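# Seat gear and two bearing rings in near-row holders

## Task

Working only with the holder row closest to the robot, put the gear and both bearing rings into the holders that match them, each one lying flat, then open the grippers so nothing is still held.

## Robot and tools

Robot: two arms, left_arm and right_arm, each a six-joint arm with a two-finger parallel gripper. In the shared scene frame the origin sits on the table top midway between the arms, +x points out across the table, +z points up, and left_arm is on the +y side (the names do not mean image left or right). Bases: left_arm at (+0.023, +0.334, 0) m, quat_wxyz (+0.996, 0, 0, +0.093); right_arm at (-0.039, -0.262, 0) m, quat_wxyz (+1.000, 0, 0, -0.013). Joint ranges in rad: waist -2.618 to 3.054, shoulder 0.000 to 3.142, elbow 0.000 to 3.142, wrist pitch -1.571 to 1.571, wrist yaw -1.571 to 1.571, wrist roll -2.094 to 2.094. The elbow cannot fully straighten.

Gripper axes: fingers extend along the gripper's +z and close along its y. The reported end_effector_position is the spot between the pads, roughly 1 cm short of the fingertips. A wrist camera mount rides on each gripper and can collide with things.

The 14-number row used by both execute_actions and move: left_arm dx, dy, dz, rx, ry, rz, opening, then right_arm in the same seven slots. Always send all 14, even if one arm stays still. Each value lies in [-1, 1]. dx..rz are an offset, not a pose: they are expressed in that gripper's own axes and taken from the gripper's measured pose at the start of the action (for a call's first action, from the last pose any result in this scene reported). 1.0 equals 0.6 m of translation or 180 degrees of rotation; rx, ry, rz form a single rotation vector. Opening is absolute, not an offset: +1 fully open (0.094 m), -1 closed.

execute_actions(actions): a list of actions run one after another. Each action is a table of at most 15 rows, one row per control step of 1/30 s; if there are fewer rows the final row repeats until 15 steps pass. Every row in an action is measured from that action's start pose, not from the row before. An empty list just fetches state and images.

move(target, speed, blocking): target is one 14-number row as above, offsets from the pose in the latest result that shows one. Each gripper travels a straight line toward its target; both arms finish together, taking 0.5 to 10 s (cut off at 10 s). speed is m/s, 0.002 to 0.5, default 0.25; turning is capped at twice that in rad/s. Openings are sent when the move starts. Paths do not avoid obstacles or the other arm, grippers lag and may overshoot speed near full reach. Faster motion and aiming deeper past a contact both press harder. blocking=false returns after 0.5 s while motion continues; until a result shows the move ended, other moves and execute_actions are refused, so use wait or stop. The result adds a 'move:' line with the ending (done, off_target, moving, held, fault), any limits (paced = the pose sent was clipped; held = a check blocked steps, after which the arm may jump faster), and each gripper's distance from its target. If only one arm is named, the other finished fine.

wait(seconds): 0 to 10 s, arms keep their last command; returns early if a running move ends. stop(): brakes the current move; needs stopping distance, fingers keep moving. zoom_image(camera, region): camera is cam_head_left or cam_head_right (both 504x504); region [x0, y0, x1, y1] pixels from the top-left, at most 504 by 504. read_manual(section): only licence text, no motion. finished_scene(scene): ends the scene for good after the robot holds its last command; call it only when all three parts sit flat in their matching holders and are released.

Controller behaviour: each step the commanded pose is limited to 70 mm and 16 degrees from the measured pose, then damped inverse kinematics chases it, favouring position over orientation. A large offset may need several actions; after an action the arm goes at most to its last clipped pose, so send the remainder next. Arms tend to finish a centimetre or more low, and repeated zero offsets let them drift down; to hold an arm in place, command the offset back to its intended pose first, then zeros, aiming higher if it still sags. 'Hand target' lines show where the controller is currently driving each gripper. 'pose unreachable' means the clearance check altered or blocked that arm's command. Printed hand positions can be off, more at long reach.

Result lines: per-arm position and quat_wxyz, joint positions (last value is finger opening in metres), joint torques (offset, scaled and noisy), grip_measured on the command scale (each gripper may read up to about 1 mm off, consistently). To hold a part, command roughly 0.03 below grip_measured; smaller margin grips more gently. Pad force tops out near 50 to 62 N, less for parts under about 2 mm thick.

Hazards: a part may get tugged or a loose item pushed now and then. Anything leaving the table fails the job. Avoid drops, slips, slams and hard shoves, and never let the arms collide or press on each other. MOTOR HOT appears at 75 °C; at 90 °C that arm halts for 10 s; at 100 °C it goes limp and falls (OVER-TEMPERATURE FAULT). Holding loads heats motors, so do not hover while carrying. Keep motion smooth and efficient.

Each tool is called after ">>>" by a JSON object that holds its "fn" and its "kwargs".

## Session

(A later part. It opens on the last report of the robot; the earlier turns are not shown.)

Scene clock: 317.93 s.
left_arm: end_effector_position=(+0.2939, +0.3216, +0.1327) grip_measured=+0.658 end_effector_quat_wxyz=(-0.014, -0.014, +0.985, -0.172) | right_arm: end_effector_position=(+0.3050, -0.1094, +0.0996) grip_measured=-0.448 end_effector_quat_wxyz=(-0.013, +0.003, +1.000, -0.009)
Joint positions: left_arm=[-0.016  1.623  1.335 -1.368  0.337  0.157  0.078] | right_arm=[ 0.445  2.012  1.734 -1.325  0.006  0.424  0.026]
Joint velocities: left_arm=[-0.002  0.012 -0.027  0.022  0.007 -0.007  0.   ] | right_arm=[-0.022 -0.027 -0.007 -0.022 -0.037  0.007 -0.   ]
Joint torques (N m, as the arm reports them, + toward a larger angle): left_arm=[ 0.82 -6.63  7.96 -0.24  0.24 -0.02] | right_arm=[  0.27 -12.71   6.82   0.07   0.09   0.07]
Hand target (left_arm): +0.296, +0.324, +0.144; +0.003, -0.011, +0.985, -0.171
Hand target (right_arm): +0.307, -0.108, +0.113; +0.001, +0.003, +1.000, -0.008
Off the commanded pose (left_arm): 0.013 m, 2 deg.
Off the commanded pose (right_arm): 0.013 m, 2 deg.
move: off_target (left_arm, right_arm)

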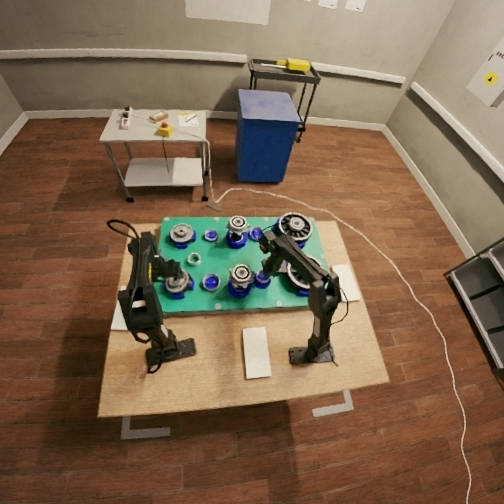

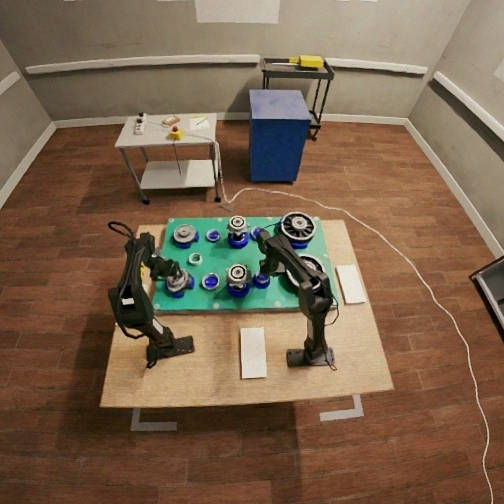

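>>> {"fn": "move", "kwargs": {"target": [0,0.004,-0.02,0,-0.01,0,0.66, 0.09,-0.05,-0.015,0,-0.008,0,-0.45], "speed": 0.12}}

>>> {"fn": "move", "kwargs": {"target": [0,0,0,0,0,0,0.66, 0,0,0.085,0,-0.008,0,-0.45], "speed": 0.04}}

>>> {"fn": "zoom_image", "kwargs": {"camera": "cam_head_left", "region": [240, 250, 300, 310]}}

>>> {"fn": "zoom_image", "kwargs": {"camera": "cam_head_right", "region": [240, 250, 300, 310]}}

Scene clock: 345.93 s.
left_arm: end_effector_position=(+0.2930, +0.3222, +0.1336) grip_measured=+0.658 end_effector_quat_wxyz=(-0.015, -0.017, +0.983, -0.180) | right_arm: end_effector_position=(+0.2472, -0.1354, +0.1097) grip_measured=-0.448 end_effector_quat_wxyz=(-0.014, +0.003, +1.000, -0.010)
Joint positions: left_arm=[-0.004  1.623  1.335 -1.375  0.351  0.163  0.078] | right_arm=[ 0.445  1.763  1.444 -1.285  0.007  0.424  0.026]
Joint velocities: left_arm=[-0.017 -0.002 -0.002 -0.007 -0.051  0.022 -0.   ] | right_arm=[-0.017 -0.012  0.007 -0.007 -0.022 -0.007 -0.001]
Joint torques (N m, as the arm reports them, + toward a larger angle): left_arm=[ 1.26 -7.    6.81 -0.27  0.11  0.05] | right_arm=[-0.65 -9.95  4.16  0.46  0.12 -0.09]
Hand target (left_arm): +0.294, +0.328, +0.143; +0.001, -0.017, +0.985, -0.172
Hand target (right_arm): +0.251, -0.139, +0.110; -0.001, +0.003, +1.000, -0.010
Off the commanded pose (left_arm): 0.011 m, 2 deg.
Off the commanded pose (right_arm): 0.005 m, 1 deg.
move: off_target (left_arm)

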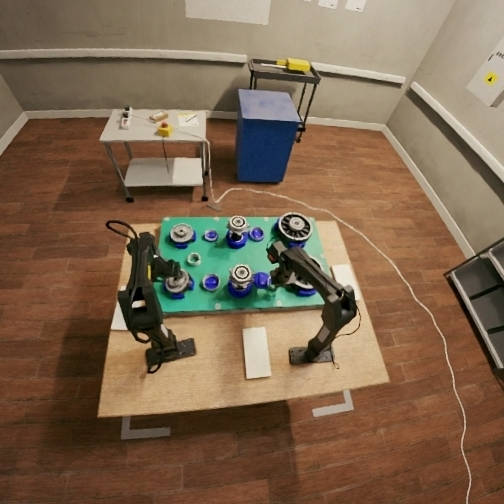

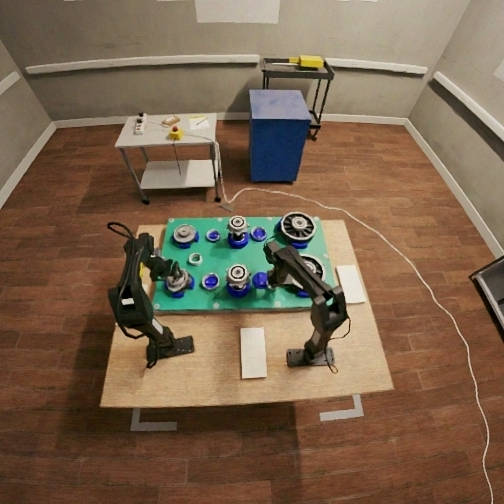

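Scene clock: 347.43 s.
left_arm: end_effector_position=(+0.2930, +0.3221, +0.1337) grip_measured=+0.658 end_effector_quat_wxyz=(-0.015, -0.017, +0.983, -0.180) | right_arm: end_effector_position=(+0.2360, -0.1375, +0.0835) grip_measured=-0.448 end_effector_quat_wxyz=(-0.013, +0.003, +1.000, -0.002)
Joint positions: left_arm=[-0.004  1.623  1.335 -1.375  0.351  0.163  0.078] | right_arm=[ 0.445  1.727  1.297 -1.167 -0.008  0.424  0.026]
Joint velocities: left_arm=[ 0.002  0.002  0.007 -0.022 -0.037  0.037  0.   ] | right_arm=[ 0.002 -0.007 -0.007  0.022  0.022 -0.022 -0.001]
Joint torques (N m, as the arm reports them, + toward a larger angle): left_arm=[-0.02 -5.29  5.49 -0.13  0.21 -0.08] | right_arm=[ 0.45 -5.3   1.9   1.33  0.24  0.07]
Hand target (left_arm): +0.293, +0.322, +0.134; -0.015, -0.017, +0.984, -0.179
Hand target (right_arm): +0.244, -0.137, +0.060; -0.003, +0.002, +1.000, -0.011
Off the commanded pose (left_arm): 0.000 m, 0 deg.
Off the commanded pose (right_arm): 0.027 m, 2 deg.
move: off_target (right_arm)

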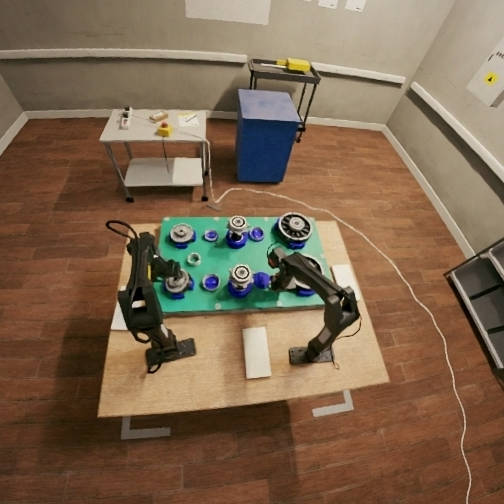

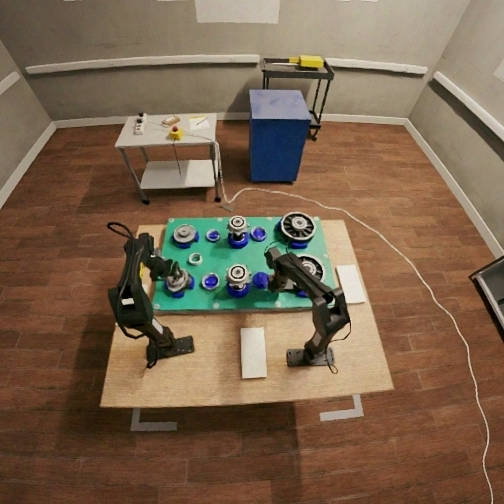

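Region (240, 250, 300, 310) of cam_head_left's 504x504 image, scaled by 8.400, with more detail than that image has.

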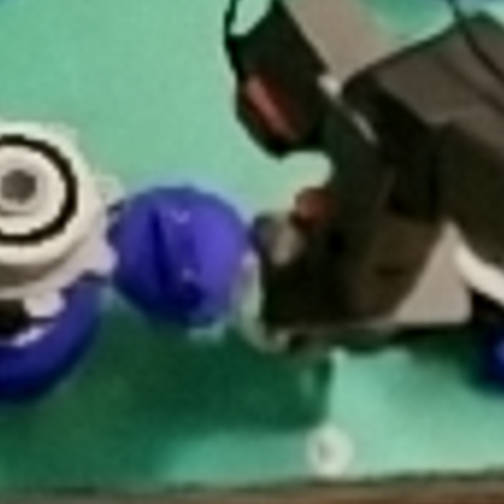

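Region (240, 250, 300, 310) of cam_head_right's 504x504 image, scaled by 8.400, with more detail than that image has.

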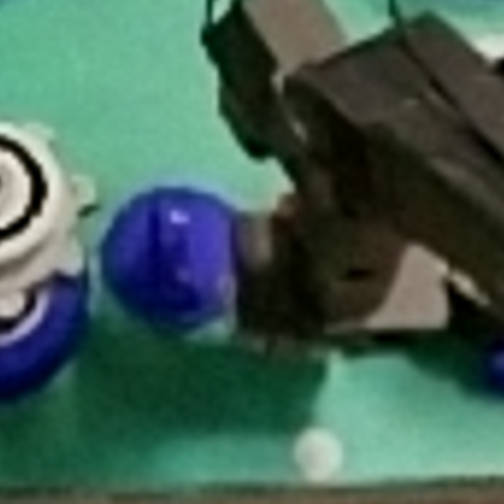

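>>> {"fn": "move", "kwargs": {"target": [0,0,0,0,0,0,0.66, 0,0,-0.12,0,-0.008,0,-0.45], "speed": 0.1}}

>>> {"fn": "move", "kwargs": {"target": [0,-0.012,0,0,0,0,0.66, 0.15,-0.03,-0.01,0,-0.008,0,-0.45], "speed": 0.15}}

>>> {"fn": "zoom_image", "kwargs": {"camera": "cam_head_left", "region": [240, 250, 300, 310]}}

>>> {"fn": "zoom_image", "kwargs": {"camera": "cam_head_right", "region": [240, 250, 300, 310]}}

>>> {"fn": "zoom_image", "kwargs": {"camera": "cam_head_left", "region": [150, 250, 210, 310]}}

Scene clock: 355.40 s.
left_arm: end_effector_position=(+0.2930, +0.3221, +0.1337) grip_measured=+0.658 end_effector_quat_wxyz=(-0.015, -0.017, +0.983, -0.180) | right_arm: end_effector_position=(+0.2371, -0.1371, +0.1458) grip_measured=-0.448 end_effector_quat_wxyz=(-0.011, +0.003, +1.000, -0.001)
Joint positions: left_arm=[-0.004  1.623  1.335 -1.375  0.351  0.163  0.078] | right_arm=[ 0.445  1.712  1.528 -1.409 -0.007  0.424  0.026]
Joint velocities: left_arm=[-0.017  0.017 -0.022  0.022  0.037 -0.007  0.   ] | right_arm=[-0.017  0.012  0.017 -0.066 -0.007 -0.095 -0.   ]
Joint torques (N m, as the arm reports them, + toward a larger angle): left_arm=[ 0.03 -5.22  5.47 -0.16  0.19 -0.02] | right_arm=[ 0.21 -9.47  6.59  0.11  0.06  0.06]
Hand target (left_arm): +0.293, +0.322, +0.134; -0.015, -0.017, +0.983, -0.180
Hand target (right_arm): +0.238, -0.138, +0.155; -0.001, +0.003, +1.000, -0.002
Off the commanded pose (left_arm): 0.000 m, 0 deg.
Off the commanded pose (right_arm): 0.010 m, 1 deg.
move: done

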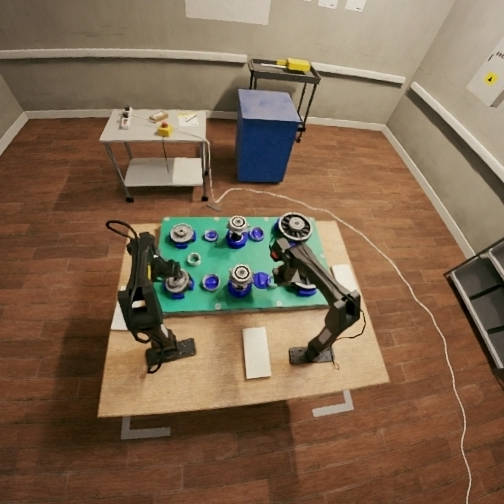

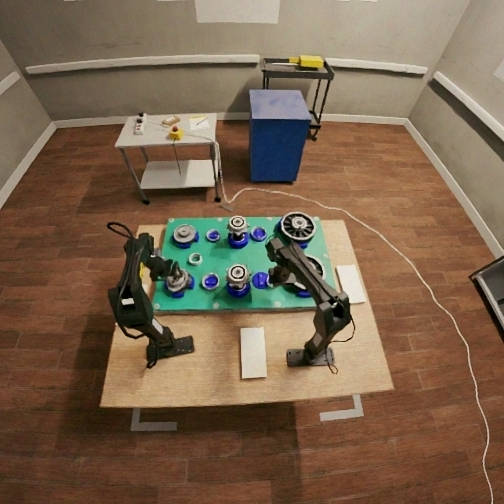

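Scene clock: 356.43 s.
left_arm: end_effector_position=(+0.2928, +0.3180, +0.1337) grip_measured=+0.658 end_effector_quat_wxyz=(-0.018, -0.020, +0.983, -0.179) | right_arm: end_effector_position=(+0.1525, -0.1524, +0.1536) grip_measured=-0.448 end_effector_quat_wxyz=(+0.002, -0.000, +1.000, +0.004)
Joint positions: left_arm=[-0.02   1.623  1.335 -1.375  0.351  0.142  0.078] | right_arm=[ 0.538  1.373  1.231 -1.42  -0.006  0.512  0.026]
Joint velocities: left_arm=[-0.002  0.012 -0.002  0.022 -0.007  0.022  0.   ] | right_arm=[-0.007 -0.007  0.012  0.022 -0.022  0.037  0.001]
Joint torques (N m, as the arm reports them, + toward a larger angle): left_arm=[-0.71 -5.68  5.9  -0.17  0.22 -0.03] | right_arm=[ 0.34 -6.09  4.33  0.26  0.12  0.18]
Hand target (left_arm): +0.293, +0.316, +0.136; -0.014, -0.017, +0.983, -0.180
Hand target (right_arm): +0.148, -0.155, +0.153; +0.002, +0.003, +1.000, -0.002
Off the commanded pose (left_arm): 0.004 m, 0 deg.
Off the commanded pose (right_arm): 0.006 m, 1 deg.
move: done

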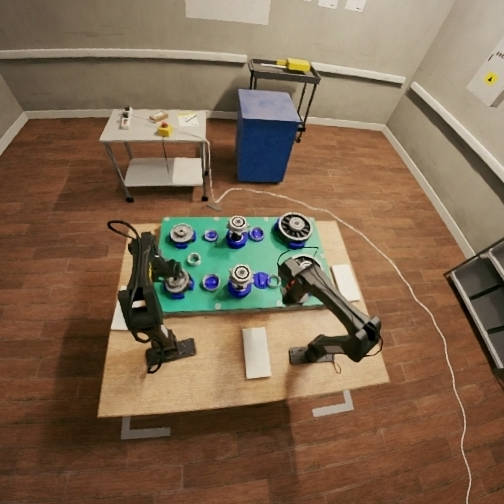

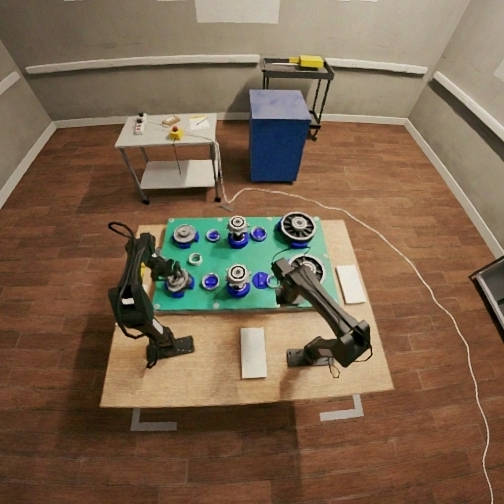

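Region (240, 250, 300, 310) of cam_head_left's 504x504 image, scaled by 8.400, with more detail than that image has.

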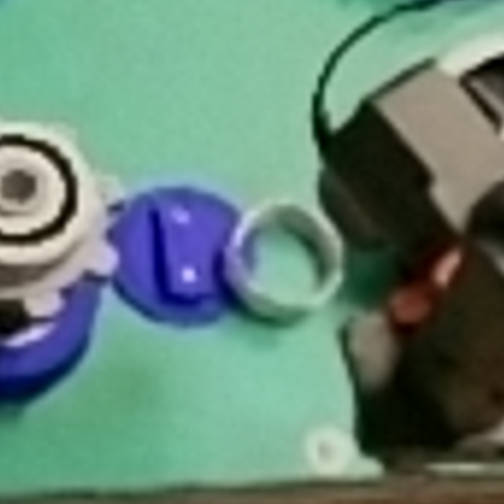

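Region (240, 250, 300, 310) of cam_head_right's 504x504 image, scaled by 8.400, with more detail than that image has.

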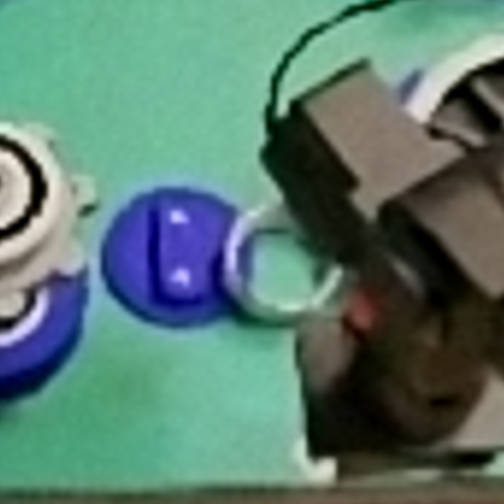

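Region (150, 250, 210, 310) of cam_head_left's 504x504 image, scaled by 8.400, with more detail than that image has.

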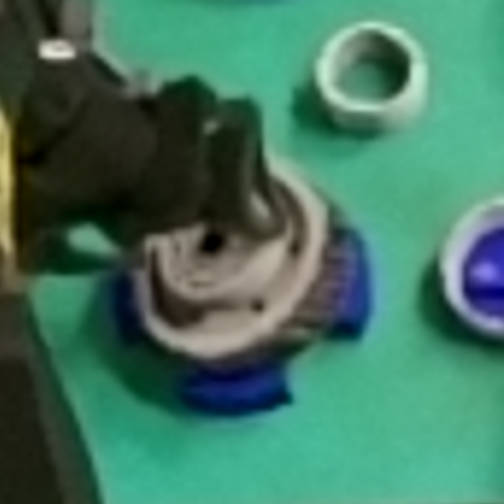

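>>> {"fn": "move", "kwargs": {"target": [0,-0.014,0.018,-0.004,-0.01,0.008,0.66, -0.218,0.068,0.045,0,0,0,-1], "speed": 0.15}}

>>> {"fn": "zoom_image", "kwargs": {"camera": "cam_head_left", "region": [240, 250, 300, 310]}}

>>> {"fn": "zoom_image", "kwargs": {"camera": "cam_head_left", "region": [150, 250, 210, 310]}}

>>> {"fn": "zoom_image", "kwargs": {"camera": "cam_head_right", "region": [150, 250, 210, 310]}}

Scene clock: 416.47 s.
left_arm: end_effector_position=(+0.2903, +0.3144, +0.1270) grip_measured=+0.658 end_effector_quat_wxyz=(-0.012, -0.019, +0.986, -0.163) | right_arm: end_effector_position=(+0.2759, -0.1112, +0.1231) grip_measured=-0.978 end_effector_quat_wxyz=(-0.009, +0.002, +1.000, -0.001)
Joint positions: left_arm=[-0.051  1.594  1.288 -1.328  0.322  0.107  0.078] | right_arm=[ 0.468  1.886  1.653 -1.355 -0.006  0.446  0.001]
Joint velocities: left_arm=[ 0.002  0.012 -0.002  0.022 -0.037 -0.037  0.   ] | right_arm=[-0.012 -0.017  0.022 -0.007  0.095 -0.081 -0.001]
Joint torques (N m, as the arm reports them, + toward a larger angle): left_arm=[-1.4  -5.71  3.88  0.17  0.42 -0.02] | right_arm=[-0.56 -9.94  6.9   0.3   0.   -0.09]
Hand target (left_arm): +0.293, +0.307, +0.127; -0.000, -0.011, +0.985, -0.173
Hand target (right_arm): +0.283, -0.110, +0.129; +0.002, +0.000, +1.000, +0.005
Off the commanded pose (left_arm): 0.008 m, 2 deg.
Off the commanded pose (right_arm): 0.009 m, 1 deg.
move: done

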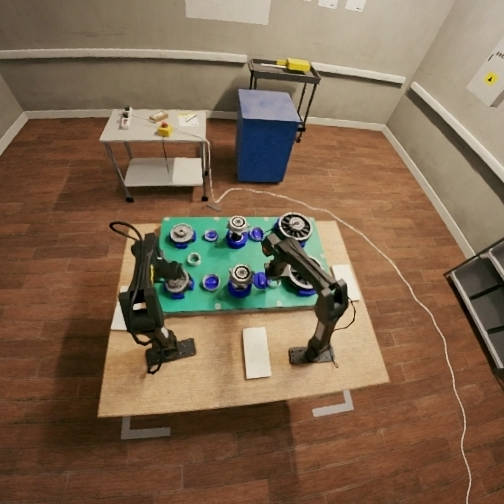

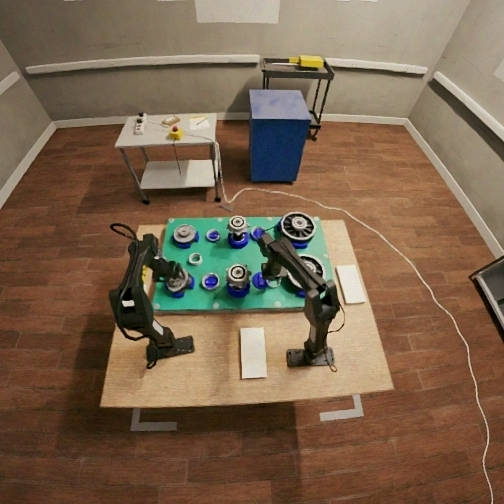

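Region (240, 250, 300, 310) of cam_head_left's 504x504 image, scaled by 8.400, with more detail than that image has.

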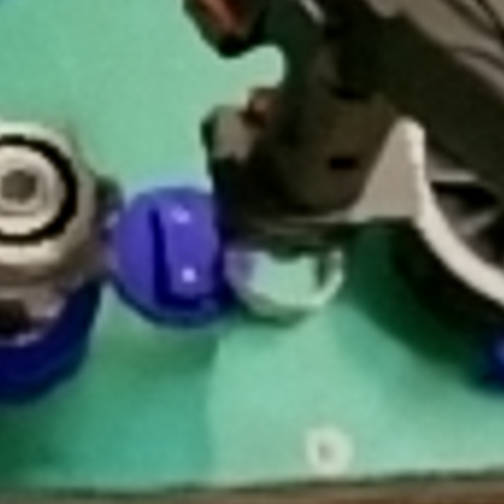

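Region (150, 250, 210, 310) of cam_head_left's 504x504 image, scaled by 8.400, with more detail than that image has.

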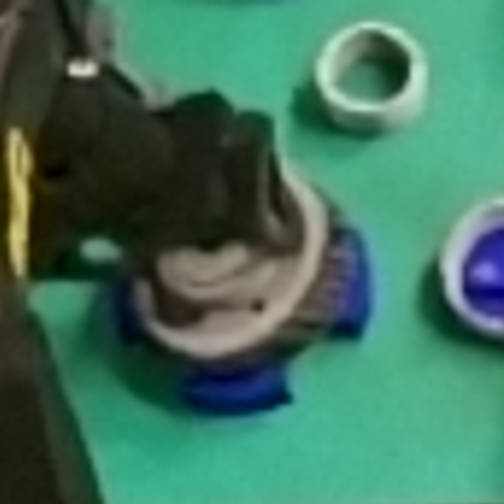

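Region (150, 250, 210, 310) of cam_head_right's 504x504 image, scaled by 8.400, with more detail than that image has.

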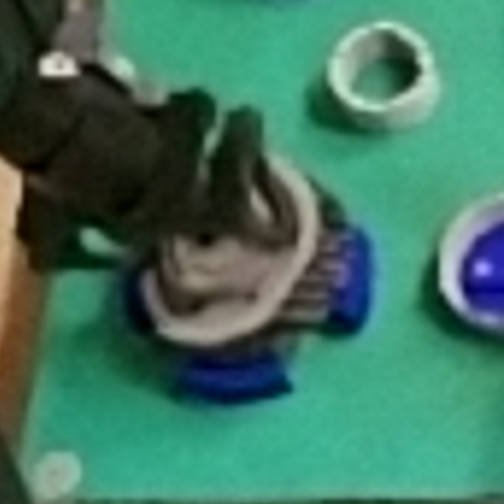

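>>> {"fn": "move", "kwargs": {"target": [0,0,-0.003,0,0,0,0.1, -0.013,0,0.048,0,-0.006,0,-1], "speed": 0.06}}

>>> {"fn": "zoom_image", "kwargs": {"camera": "cam_head_left", "region": [240, 250, 300, 310]}}

>>> {"fn": "zoom_image", "kwargs": {"camera": "cam_head_left", "region": [150, 250, 210, 310]}}

Scene clock: 425.43 s.
left_arm: end_effector_position=(+0.2904, +0.3119, +0.1278) grip_measured=+0.247 end_effector_quat_wxyz=(-0.012, -0.020, +0.985, -0.169) | right_arm: end_effector_position=(+0.2798, -0.1093, +0.1000) grip_measured=-0.978 end_effector_quat_wxyz=(-0.003, +0.002, +1.000, +0.002)
Joint positions: left_arm=[-0.053  1.594  1.288 -1.329  0.334  0.103  0.059] | right_arm=[ 0.468  1.892  1.57  -1.252 -0.006  0.445  0.001]
Joint velocities: left_arm=[ 0.002 -0.007 -0.007  0.051  0.022 -0.051  0.   ] | right_arm=[-0.017 -0.002 -0.027  0.007 -0.139  0.037 -0.   ]
Joint torques (N m, as the arm reports them, + toward a larger angle): left_arm=[ 0.48 -4.97  6.33 -0.19  0.15  0.  ] | right_arm=[-0.46 -9.41  4.35  0.53  0.07  0.01]
Hand target (left_arm): +0.290, +0.315, +0.129; -0.012, -0.019, +0.986, -0.163
Hand target (right_arm): +0.283, -0.111, +0.094; -0.000, +0.002, +1.000, -0.001
Off the commanded pose (left_arm): 0.003 m, 1 deg.
Off the commanded pose (right_arm): 0.007 m, 0 deg.
move: done

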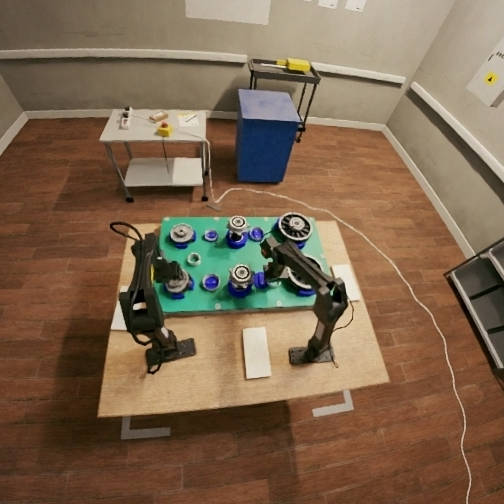

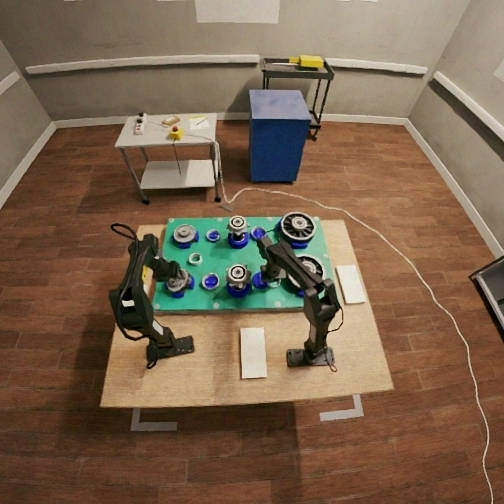

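Region (240, 250, 300, 310) of cam_head_left's 504x504 image, scaled by 8.400, with more detail than that image has.

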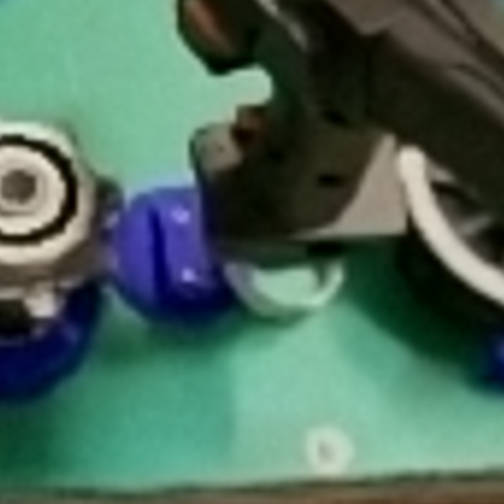

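Region (150, 250, 210, 310) of cam_head_left's 504x504 image, scaled by 8.400, with more detail than that image has.

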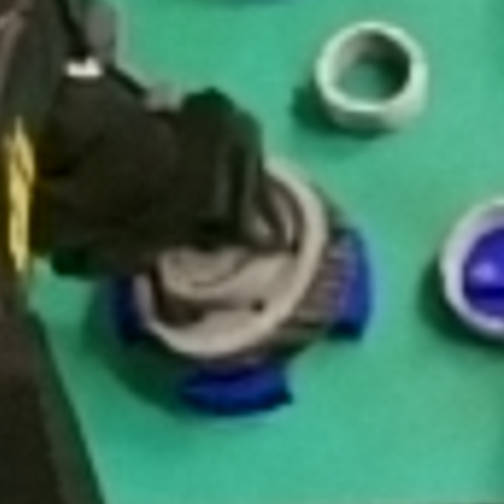

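>>> {"fn": "move", "kwargs": {"target": [0,-0.0357,-0.0758,-0.108,-0.008,0.012,0.2, -0.003,-0.012,0.022,0,0,0,-1], "speed": 0.08}}

>>> {"fn": "zoom_image", "kwargs": {"camera": "cam_head_left", "region": [240, 250, 300, 310]}}

>>> {"fn": "zoom_image", "kwargs": {"camera": "cam_head_left", "region": [150, 250, 210, 310]}}

>>> {"fn": "zoom_image", "kwargs": {"camera": "cam_head_right", "region": [150, 250, 210, 310]}}

Scene clock: 438.07 s.
left_arm: end_effector_position=(+0.2877, +0.3104, +0.1440) grip_measured=+0.247 end_effector_quat_wxyz=(-0.035, -0.003, +0.999, +0.002) | right_arm: end_effector_position=(+0.2788, -0.1142, +0.0902) grip_measured=-0.978 end_effector_quat_wxyz=(-0.006, +0.003, +1.000, +0.000)
Joint positions: left_arm=[-0.276  1.615  1.412 -1.438  0.003 -0.095  0.059] | right_arm=[ 0.457  1.892  1.531 -1.221 -0.006  0.436  0.001]
Joint velocities: left_arm=[-0.002  0.012 -0.002 -0.037 -0.11  -0.007 -0.   ] | right_arm=[ 0.007 -0.007 -0.007  0.022 -0.051 -0.051  0.   ]
Joint torques (N m, as the arm reports them, + toward a larger angle): left_arm=[-0.53 -9.01 12.36 -0.64  0.03 -0.1 ] | right_arm=[ -0.51 -10.22   4.32   0.49  -0.01  -0.12]
Hand target (left_arm): +0.290, +0.309, +0.176; +0.005, -0.003, +1.000, +0.001
Hand target (right_arm): +0.281, -0.116, +0.087; -0.003, +0.002, +1.000, +0.002
Off the commanded pose (left_arm): 0.034 m, 4 deg.
Off the commanded pose (right_arm): 0.005 m, 0 deg.
move: off_target (left_arm)

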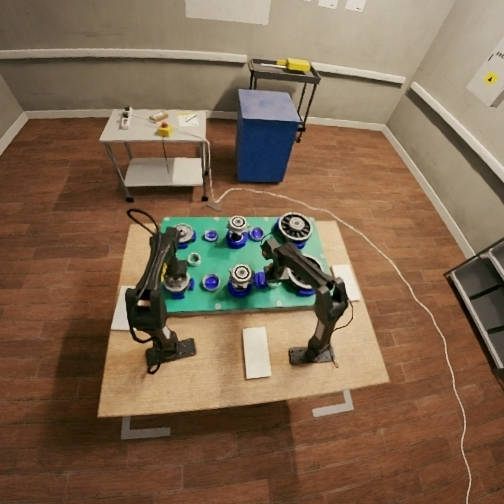

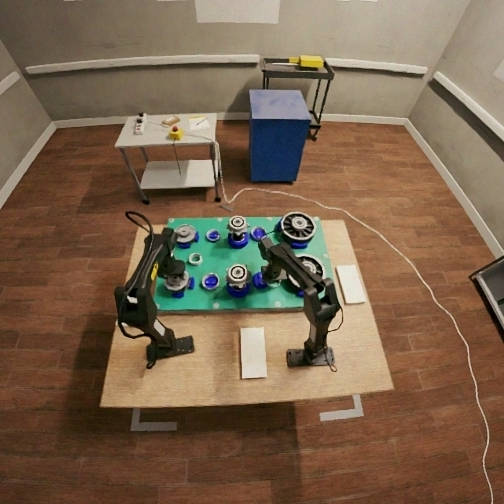

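Region (240, 250, 300, 310) of cam_head_left's 504x504 image, scaled by 8.400, with more detail than that image has.

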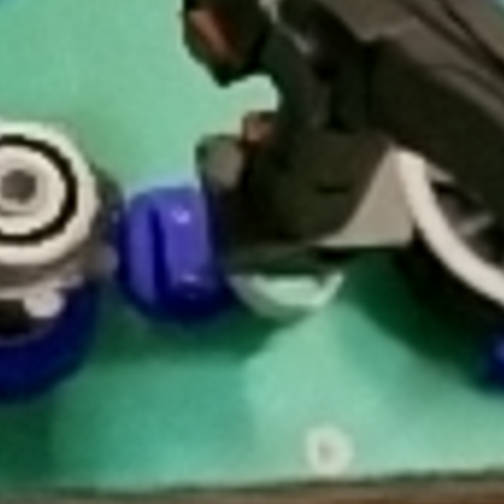

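Region (150, 250, 210, 310) of cam_head_left's 504x504 image, scaled by 8.400, with more detail than that image has.

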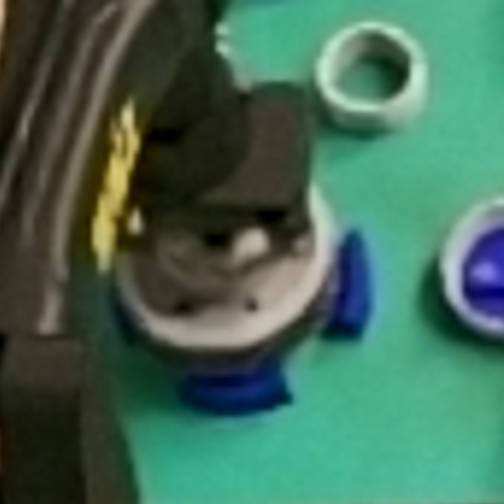

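Region (150, 250, 210, 310) of cam_head_right's 504x504 image, scaled by 8.400, with more detail than that image has.

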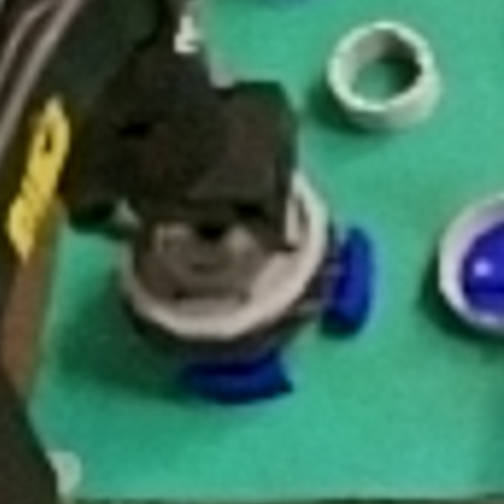

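>>> {"fn": "execute_actions", "kwargs": {"actions": [[[-0.004,-0.002,-0.05,0,-0.03,0,0.2,0.004,0,0,0,0,0,-1],[-0.004,-0.002,-0.048,0,-0.03,0,0.2,0.008,0.001,0,0,0,0,-1],[-0.004,-0.002,-0.046,0,-0.03,0,0.2,0.012,0.001,0,0,0,0,-1],[-0.004,-0.002,-0.044,0,-0.03,0,0.2,0.016,0.002,0,0,0,0,-1],[-0.004,-0.002,-0.042,0,-0.03,0,0.2,0.02,0.002,0,0,0,0,-1],[-0.004,-0.002,-0.04,0,-0.03,0,0.2,0.024,0.003,0,0,0,0,-1],[-0.004,-0.002,-0.038,0,-0.03,0,0.2,0.028,0.003,0,0,0,0,-1],[-0.004,-0.002,-0.036,0,-0.03,0,0.2,0.032,0.004,0,0,0,0,-1],[-0.004,-0.002,-0.034,0,-0.03,0,0.2,0.036,0.004,0,0,0,0,-1],[-0.004,-0.002,-0.032,0,-0.03,0,0.2,0.04,0.005,0,0,0,0,-1],[-0.004,-0.002,-0.03,0,-0.03,0,0.2,0.044,0.005,0,0,0,0,-1],[-0.004,-0.002,-0.028,0,-0.03,0,0.2,0.048,0.006,0,0,0,0,-1],[-0.004,-0.002,-0.026,0,-0.03,0,0.2,0.052,0.006,0,0,0,0,-1],[-0.004,-0.002,-0.024,0,-0.03,0,0.2,0.056,0.007,0,0,0,0,-1],[-0.004,-0.002,-0.022,0,-0.03,0,0.2,0.06,0.007,0,0,0,0,-1]]]}}

>>> {"fn": "wait", "kwargs": {"seconds": 0.4}}

Scene clock: 459.73 s.
left_arm: end_effector_position=(+0.2874, +0.3108, +0.1356) grip_measured=+0.247 end_effector_quat_wxyz=(-0.032, -0.003, +0.999, +0.005) | right_arm: end_effector_position=(+0.2470, -0.1142, +0.0871) grip_measured=-0.978 end_effector_quat_wxyz=(-0.019, -0.003, +1.000, -0.007)
Joint positions: left_arm=[-0.279  1.607  1.371 -1.399 -0.004 -0.099  0.059] | right_arm=[ 0.499  1.814  1.416 -1.214 -0.004  0.467  0.001]
Joint velocities: left_arm=[-0.012 -0.071 -0.071 -0.007  0.022  0.037 -0.   ] | right_arm=[ 0.115 -0.237 -0.261  0.066 -0.022  0.139 -0.   ]
Joint torques (N m, as the arm reports them, + toward a larger angle): left_arm=[-0.14 -9.26  7.43 -0.23  0.07 -0.04] | right_arm=[  0.66 -10.73   4.35   0.39  -0.08   0.13]
Hand target (left_arm): +0.290, +0.310, +0.156; +0.012, -0.003, +1.000, +0.001
Hand target (right_arm): +0.243, -0.110, +0.091; -0.007, +0.003, +1.000, +0.000
Off the commanded pose (left_arm): 0.022 m, 5 deg.
Off the commanded pose (right_arm): 0.007 m, 2 deg.

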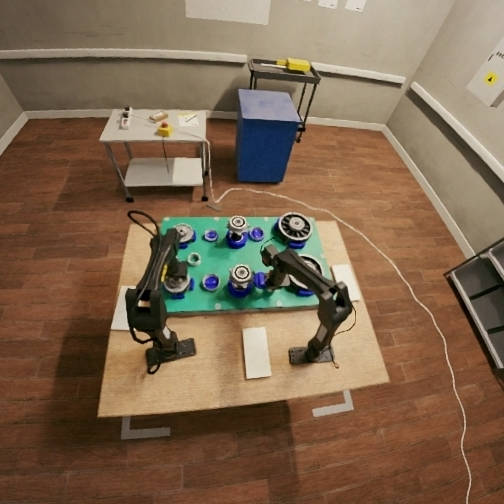

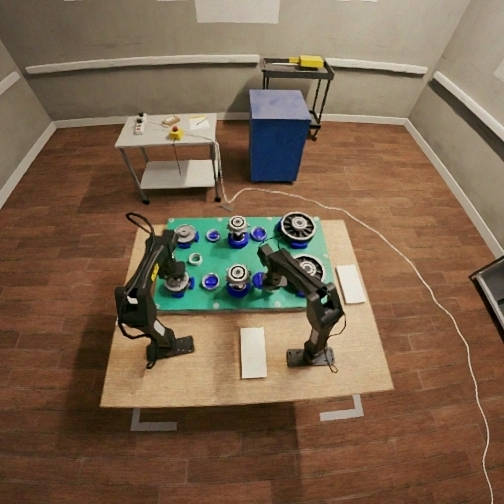

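Scene clock: 460.13 s.
left_arm: end_effector_position=(+0.2874, +0.3107, +0.1355) grip_measured=+0.247 end_effector_quat_wxyz=(-0.029, -0.003, +1.000, +0.005) | right_arm: end_effector_position=(+0.2427, -0.1131, +0.0886) grip_measured=-0.978 end_effector_quat_wxyz=(-0.018, -0.000, +1.000, -0.007)
Joint positions: left_arm=[-0.28   1.602  1.366 -1.393 -0.004 -0.1    0.059] | right_arm=[ 0.508  1.797  1.402 -1.213 -0.004  0.481  0.001]
Joint velocities: left_arm=[-0.007  0.002  0.007  0.007  0.081 -0.066  0.   ] | right_arm=[-0.007  0.012 -0.017  0.022 -0.037  0.066  0.001]
Joint torques (N m, as the arm reports them, + toward a larger angle): left_arm=[-0.57 -9.27  7.53 -0.11  0.05 -0.09] | right_arm=[  0.5  -10.55   4.27   0.43  -0.06   0.16]
Hand target (left_arm): +0.290, +0.309, +0.156; +0.012, -0.003, +1.000, +0.001
Hand target (right_arm): +0.243, -0.110, +0.091; -0.007, +0.003, +1.000, -0.000
Off the commanded pose (left_arm): 0.022 m, 5 deg.
Off the commanded pose (right_arm): 0.004 m, 2 deg.
wait: 0.40 s; at rest by 0.23 s

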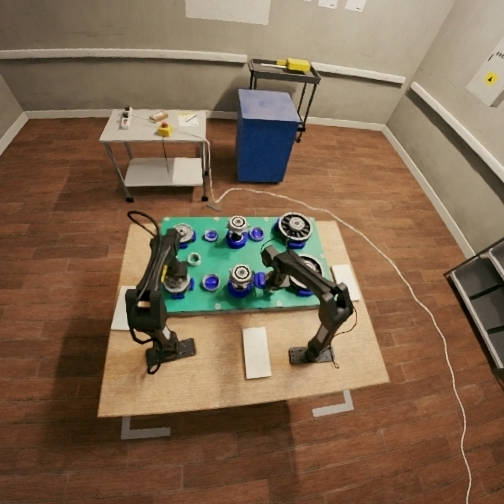

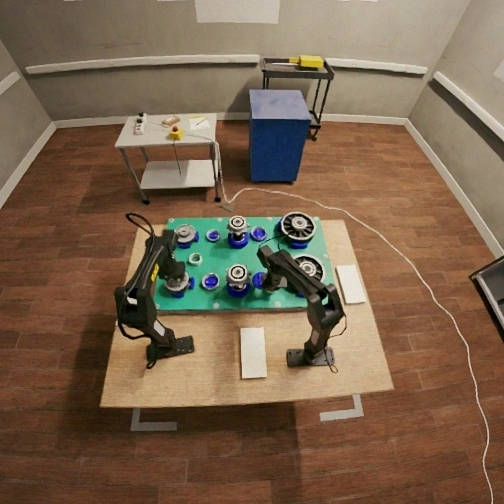

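>>> {"fn": "zoom_image", "kwargs": {"camera": "cam_head_left", "region": [150, 250, 210, 310]}}

>>> {"fn": "zoom_image", "kwargs": {"camera": "cam_head_right", "region": [150, 250, 210, 310]}}

Region (150, 250, 210, 310) of cam_head_left's 504x504 image, scaled by 8.400, with more detail than that image has.

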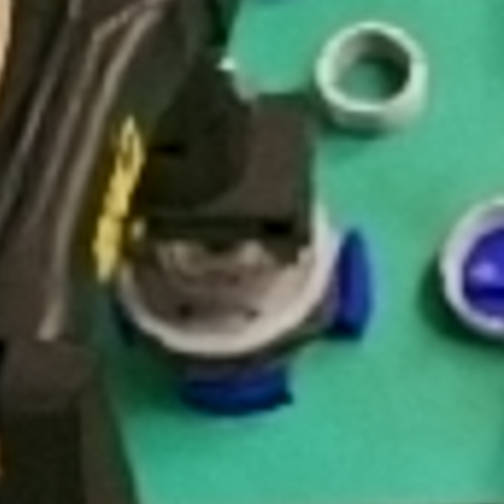

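Region (150, 250, 210, 310) of cam_head_right's 504x504 image, scaled by 8.400, with more detail than that image has.

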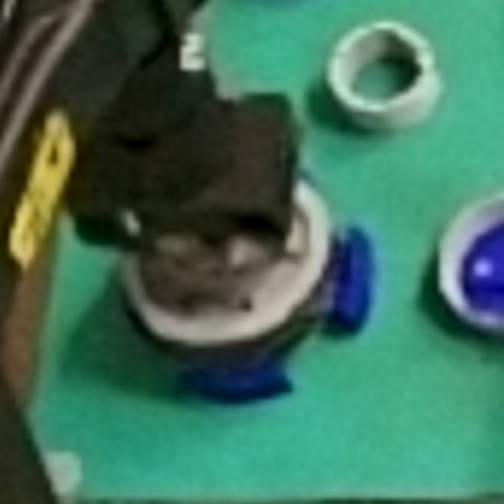

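>>> {"fn": "execute_actions", "kwargs": {"actions": [[[-0.004,-0.002,-0.038,0,-0.035,0,0.2,0.004,0.001,-0.003,0,-0.008,0,-1],[-0.005,-0.002,-0.042,0,-0.035,0,0.2,0.008,0.002,-0.003,0,-0.008,0,-1],[-0.006,-0.002,-0.046,0,-0.035,0,0.2,0.012,0.003,-0.003,0,-0.008,0,-1],[-0.007,-0.002,-0.05,0,-0.035,0,0.2,0.016,0.004,-0.003,0,-0.008,0,-1],[-0.008,-0.002,-0.054,0,-0.035,0,0.2,0.02,0.006,-0.003,0,-0.008,0,-1],[-0.010,-0.002,-0.056,0,-0.035,0,0.2,0.024,0.008,-0.003,0,-0.008,0,-1],[-0.012,-0.002,-0.058,0,-0.035,0,0.2,0.028,0.010,-0.003,0,-0.008,0,-1],[-0.014,-0.002,-0.058,0,-0.035,0,0.2,0.032,0.012,-0.003,0,-0.008,0,-1],[-0.016,-0.002,-0.058,0,-0.035,0,0.2,0.036,0.014,-0.003,0,-0.008,0,-1],[-0.018,-0.002,-0.058,0,-0.035,0,0.2,0.04,0.016,-0.003,0,-0.008,0,-1],[-0.018,-0.002,-0.058,0,-0.035,0,0.2,0.044,0.018,-0.003,0,-0.008,0,-1],[-0.018,-0.002,-0.058,0,-0.035,0,0.2,0.048,0.020,-0.003,0,-0.008,0,-1],[-0.018,-0.002,-0.058,0,-0.035,0,0.2,0.052,0.022,-0.003,0,-0.008,0,-1],[-0.018,-0.002,-0.058,0,-0.035,0,0.2,0.056,0.024,-0.003,0,-0.008,0,-1],[-0.018,-0.002,-0.058,0,-0.035,0,0.2,0.06,0.025,-0.003,0,-0.008,0,-1]]]}}

>>> {"fn": "wait", "kwargs": {"seconds": 0.4}}

>>> {"fn": "zoom_image", "kwargs": {"camera": "cam_head_left", "region": [150, 250, 210, 310]}}

Scene clock: 486.53 s.
left_arm: end_effector_position=(+0.2894, +0.3105, +0.1362) grip_measured=+0.247 end_effector_quat_wxyz=(-0.024, -0.003, +1.000, +0.007) | right_arm: end_effector_position=(+0.2117, -0.1019, +0.0886) grip_measured=-0.978 end_effector_quat_wxyz=(-0.017, -0.010, +1.000, -0.011)
Joint positions: left_arm=[-0.283  1.601  1.368 -1.387 -0.009 -0.103  0.059] | right_arm=[ 0.593  1.721  1.31  -1.2    0.001  0.546  0.001]
Joint velocities: left_arm=[-0.007  0.002  0.007  0.066  0.007  0.022 -0.   ] | right_arm=[ 0.193 -0.154 -0.168  0.081 -0.022  0.286 -0.001]
Joint torques (N m, as the arm reports them, + toward a larger angle): left_arm=[-0.25 -8.78 12.06 -0.4  -0.02 -0.12] | right_arm=[ 0.3  -9.95  4.19  0.3   0.06  0.14]
Hand target (left_arm): +0.298, +0.310, +0.168; +0.026, -0.004, +1.000, +0.004
Hand target (right_arm): +0.207, -0.099, +0.091; -0.006, -0.001, +1.000, -0.007
Off the commanded pose (left_arm): 0.035 m, 6 deg.
Off the commanded pose (right_arm): 0.007 m, 2 deg.

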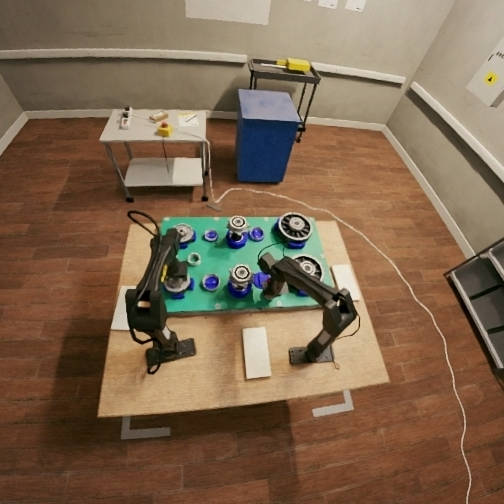

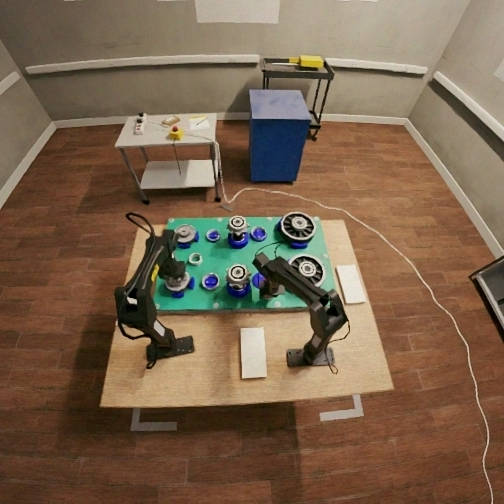

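Scene clock: 486.93 s.
left_arm: end_effector_position=(+0.2895, +0.3106, +0.1361) grip_measured=+0.247 end_effector_quat_wxyz=(-0.024, -0.003, +1.000, +0.007) | right_arm: end_effector_position=(+0.2071, -0.0994, +0.0893) grip_measured=-0.978 end_effector_quat_wxyz=(-0.016, -0.005, +1.000, -0.011)
Joint positions: left_arm=[-0.283  1.601  1.368 -1.387 -0.009 -0.103  0.059] | right_arm=[ 0.608  1.71   1.3   -1.2    0.001  0.573  0.001]
Joint velocities: left_arm=[ 0.002 -0.002  0.002 -0.007 -0.007 -0.022  0.   ] | right_arm=[-0.007 -0.022 -0.002 -0.11   0.066  0.022 -0.001]
Joint torques (N m, as the arm reports them, + toward a larger angle): left_arm=[-0.26 -8.83 12.25 -0.42 -0.01 -0.1 ] | right_arm=[ 0.44 -9.75  4.11  0.41  0.03  0.14]
Hand target (left_arm): +0.298, +0.310, +0.168; +0.026, -0.004, +1.000, +0.004
Hand target (right_arm): +0.207, -0.099, +0.091; -0.006, -0.001, +1.000, -0.006
Off the commanded pose (left_arm): 0.035 m, 6 deg.
Off the commanded pose (right_arm): 0.003 m, 1 deg.
wait: 0.40 s; at rest by 0.33 s

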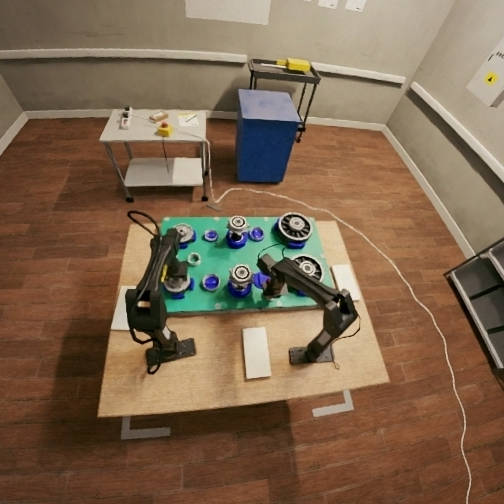

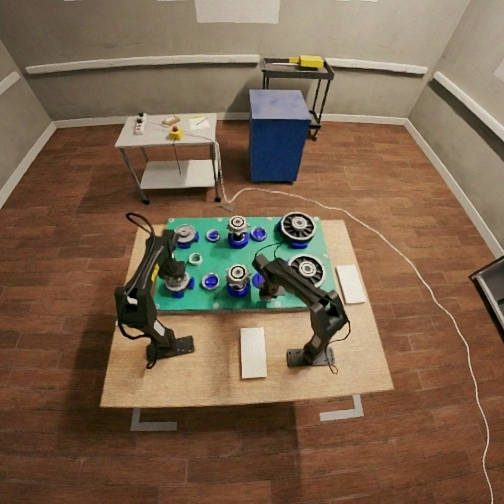

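Region (150, 250, 210, 310) of cam_head_left's 504x504 image, scaled by 8.400, with more detail than that image has.

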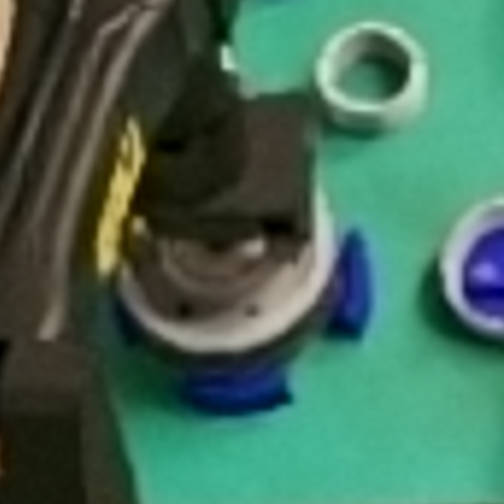

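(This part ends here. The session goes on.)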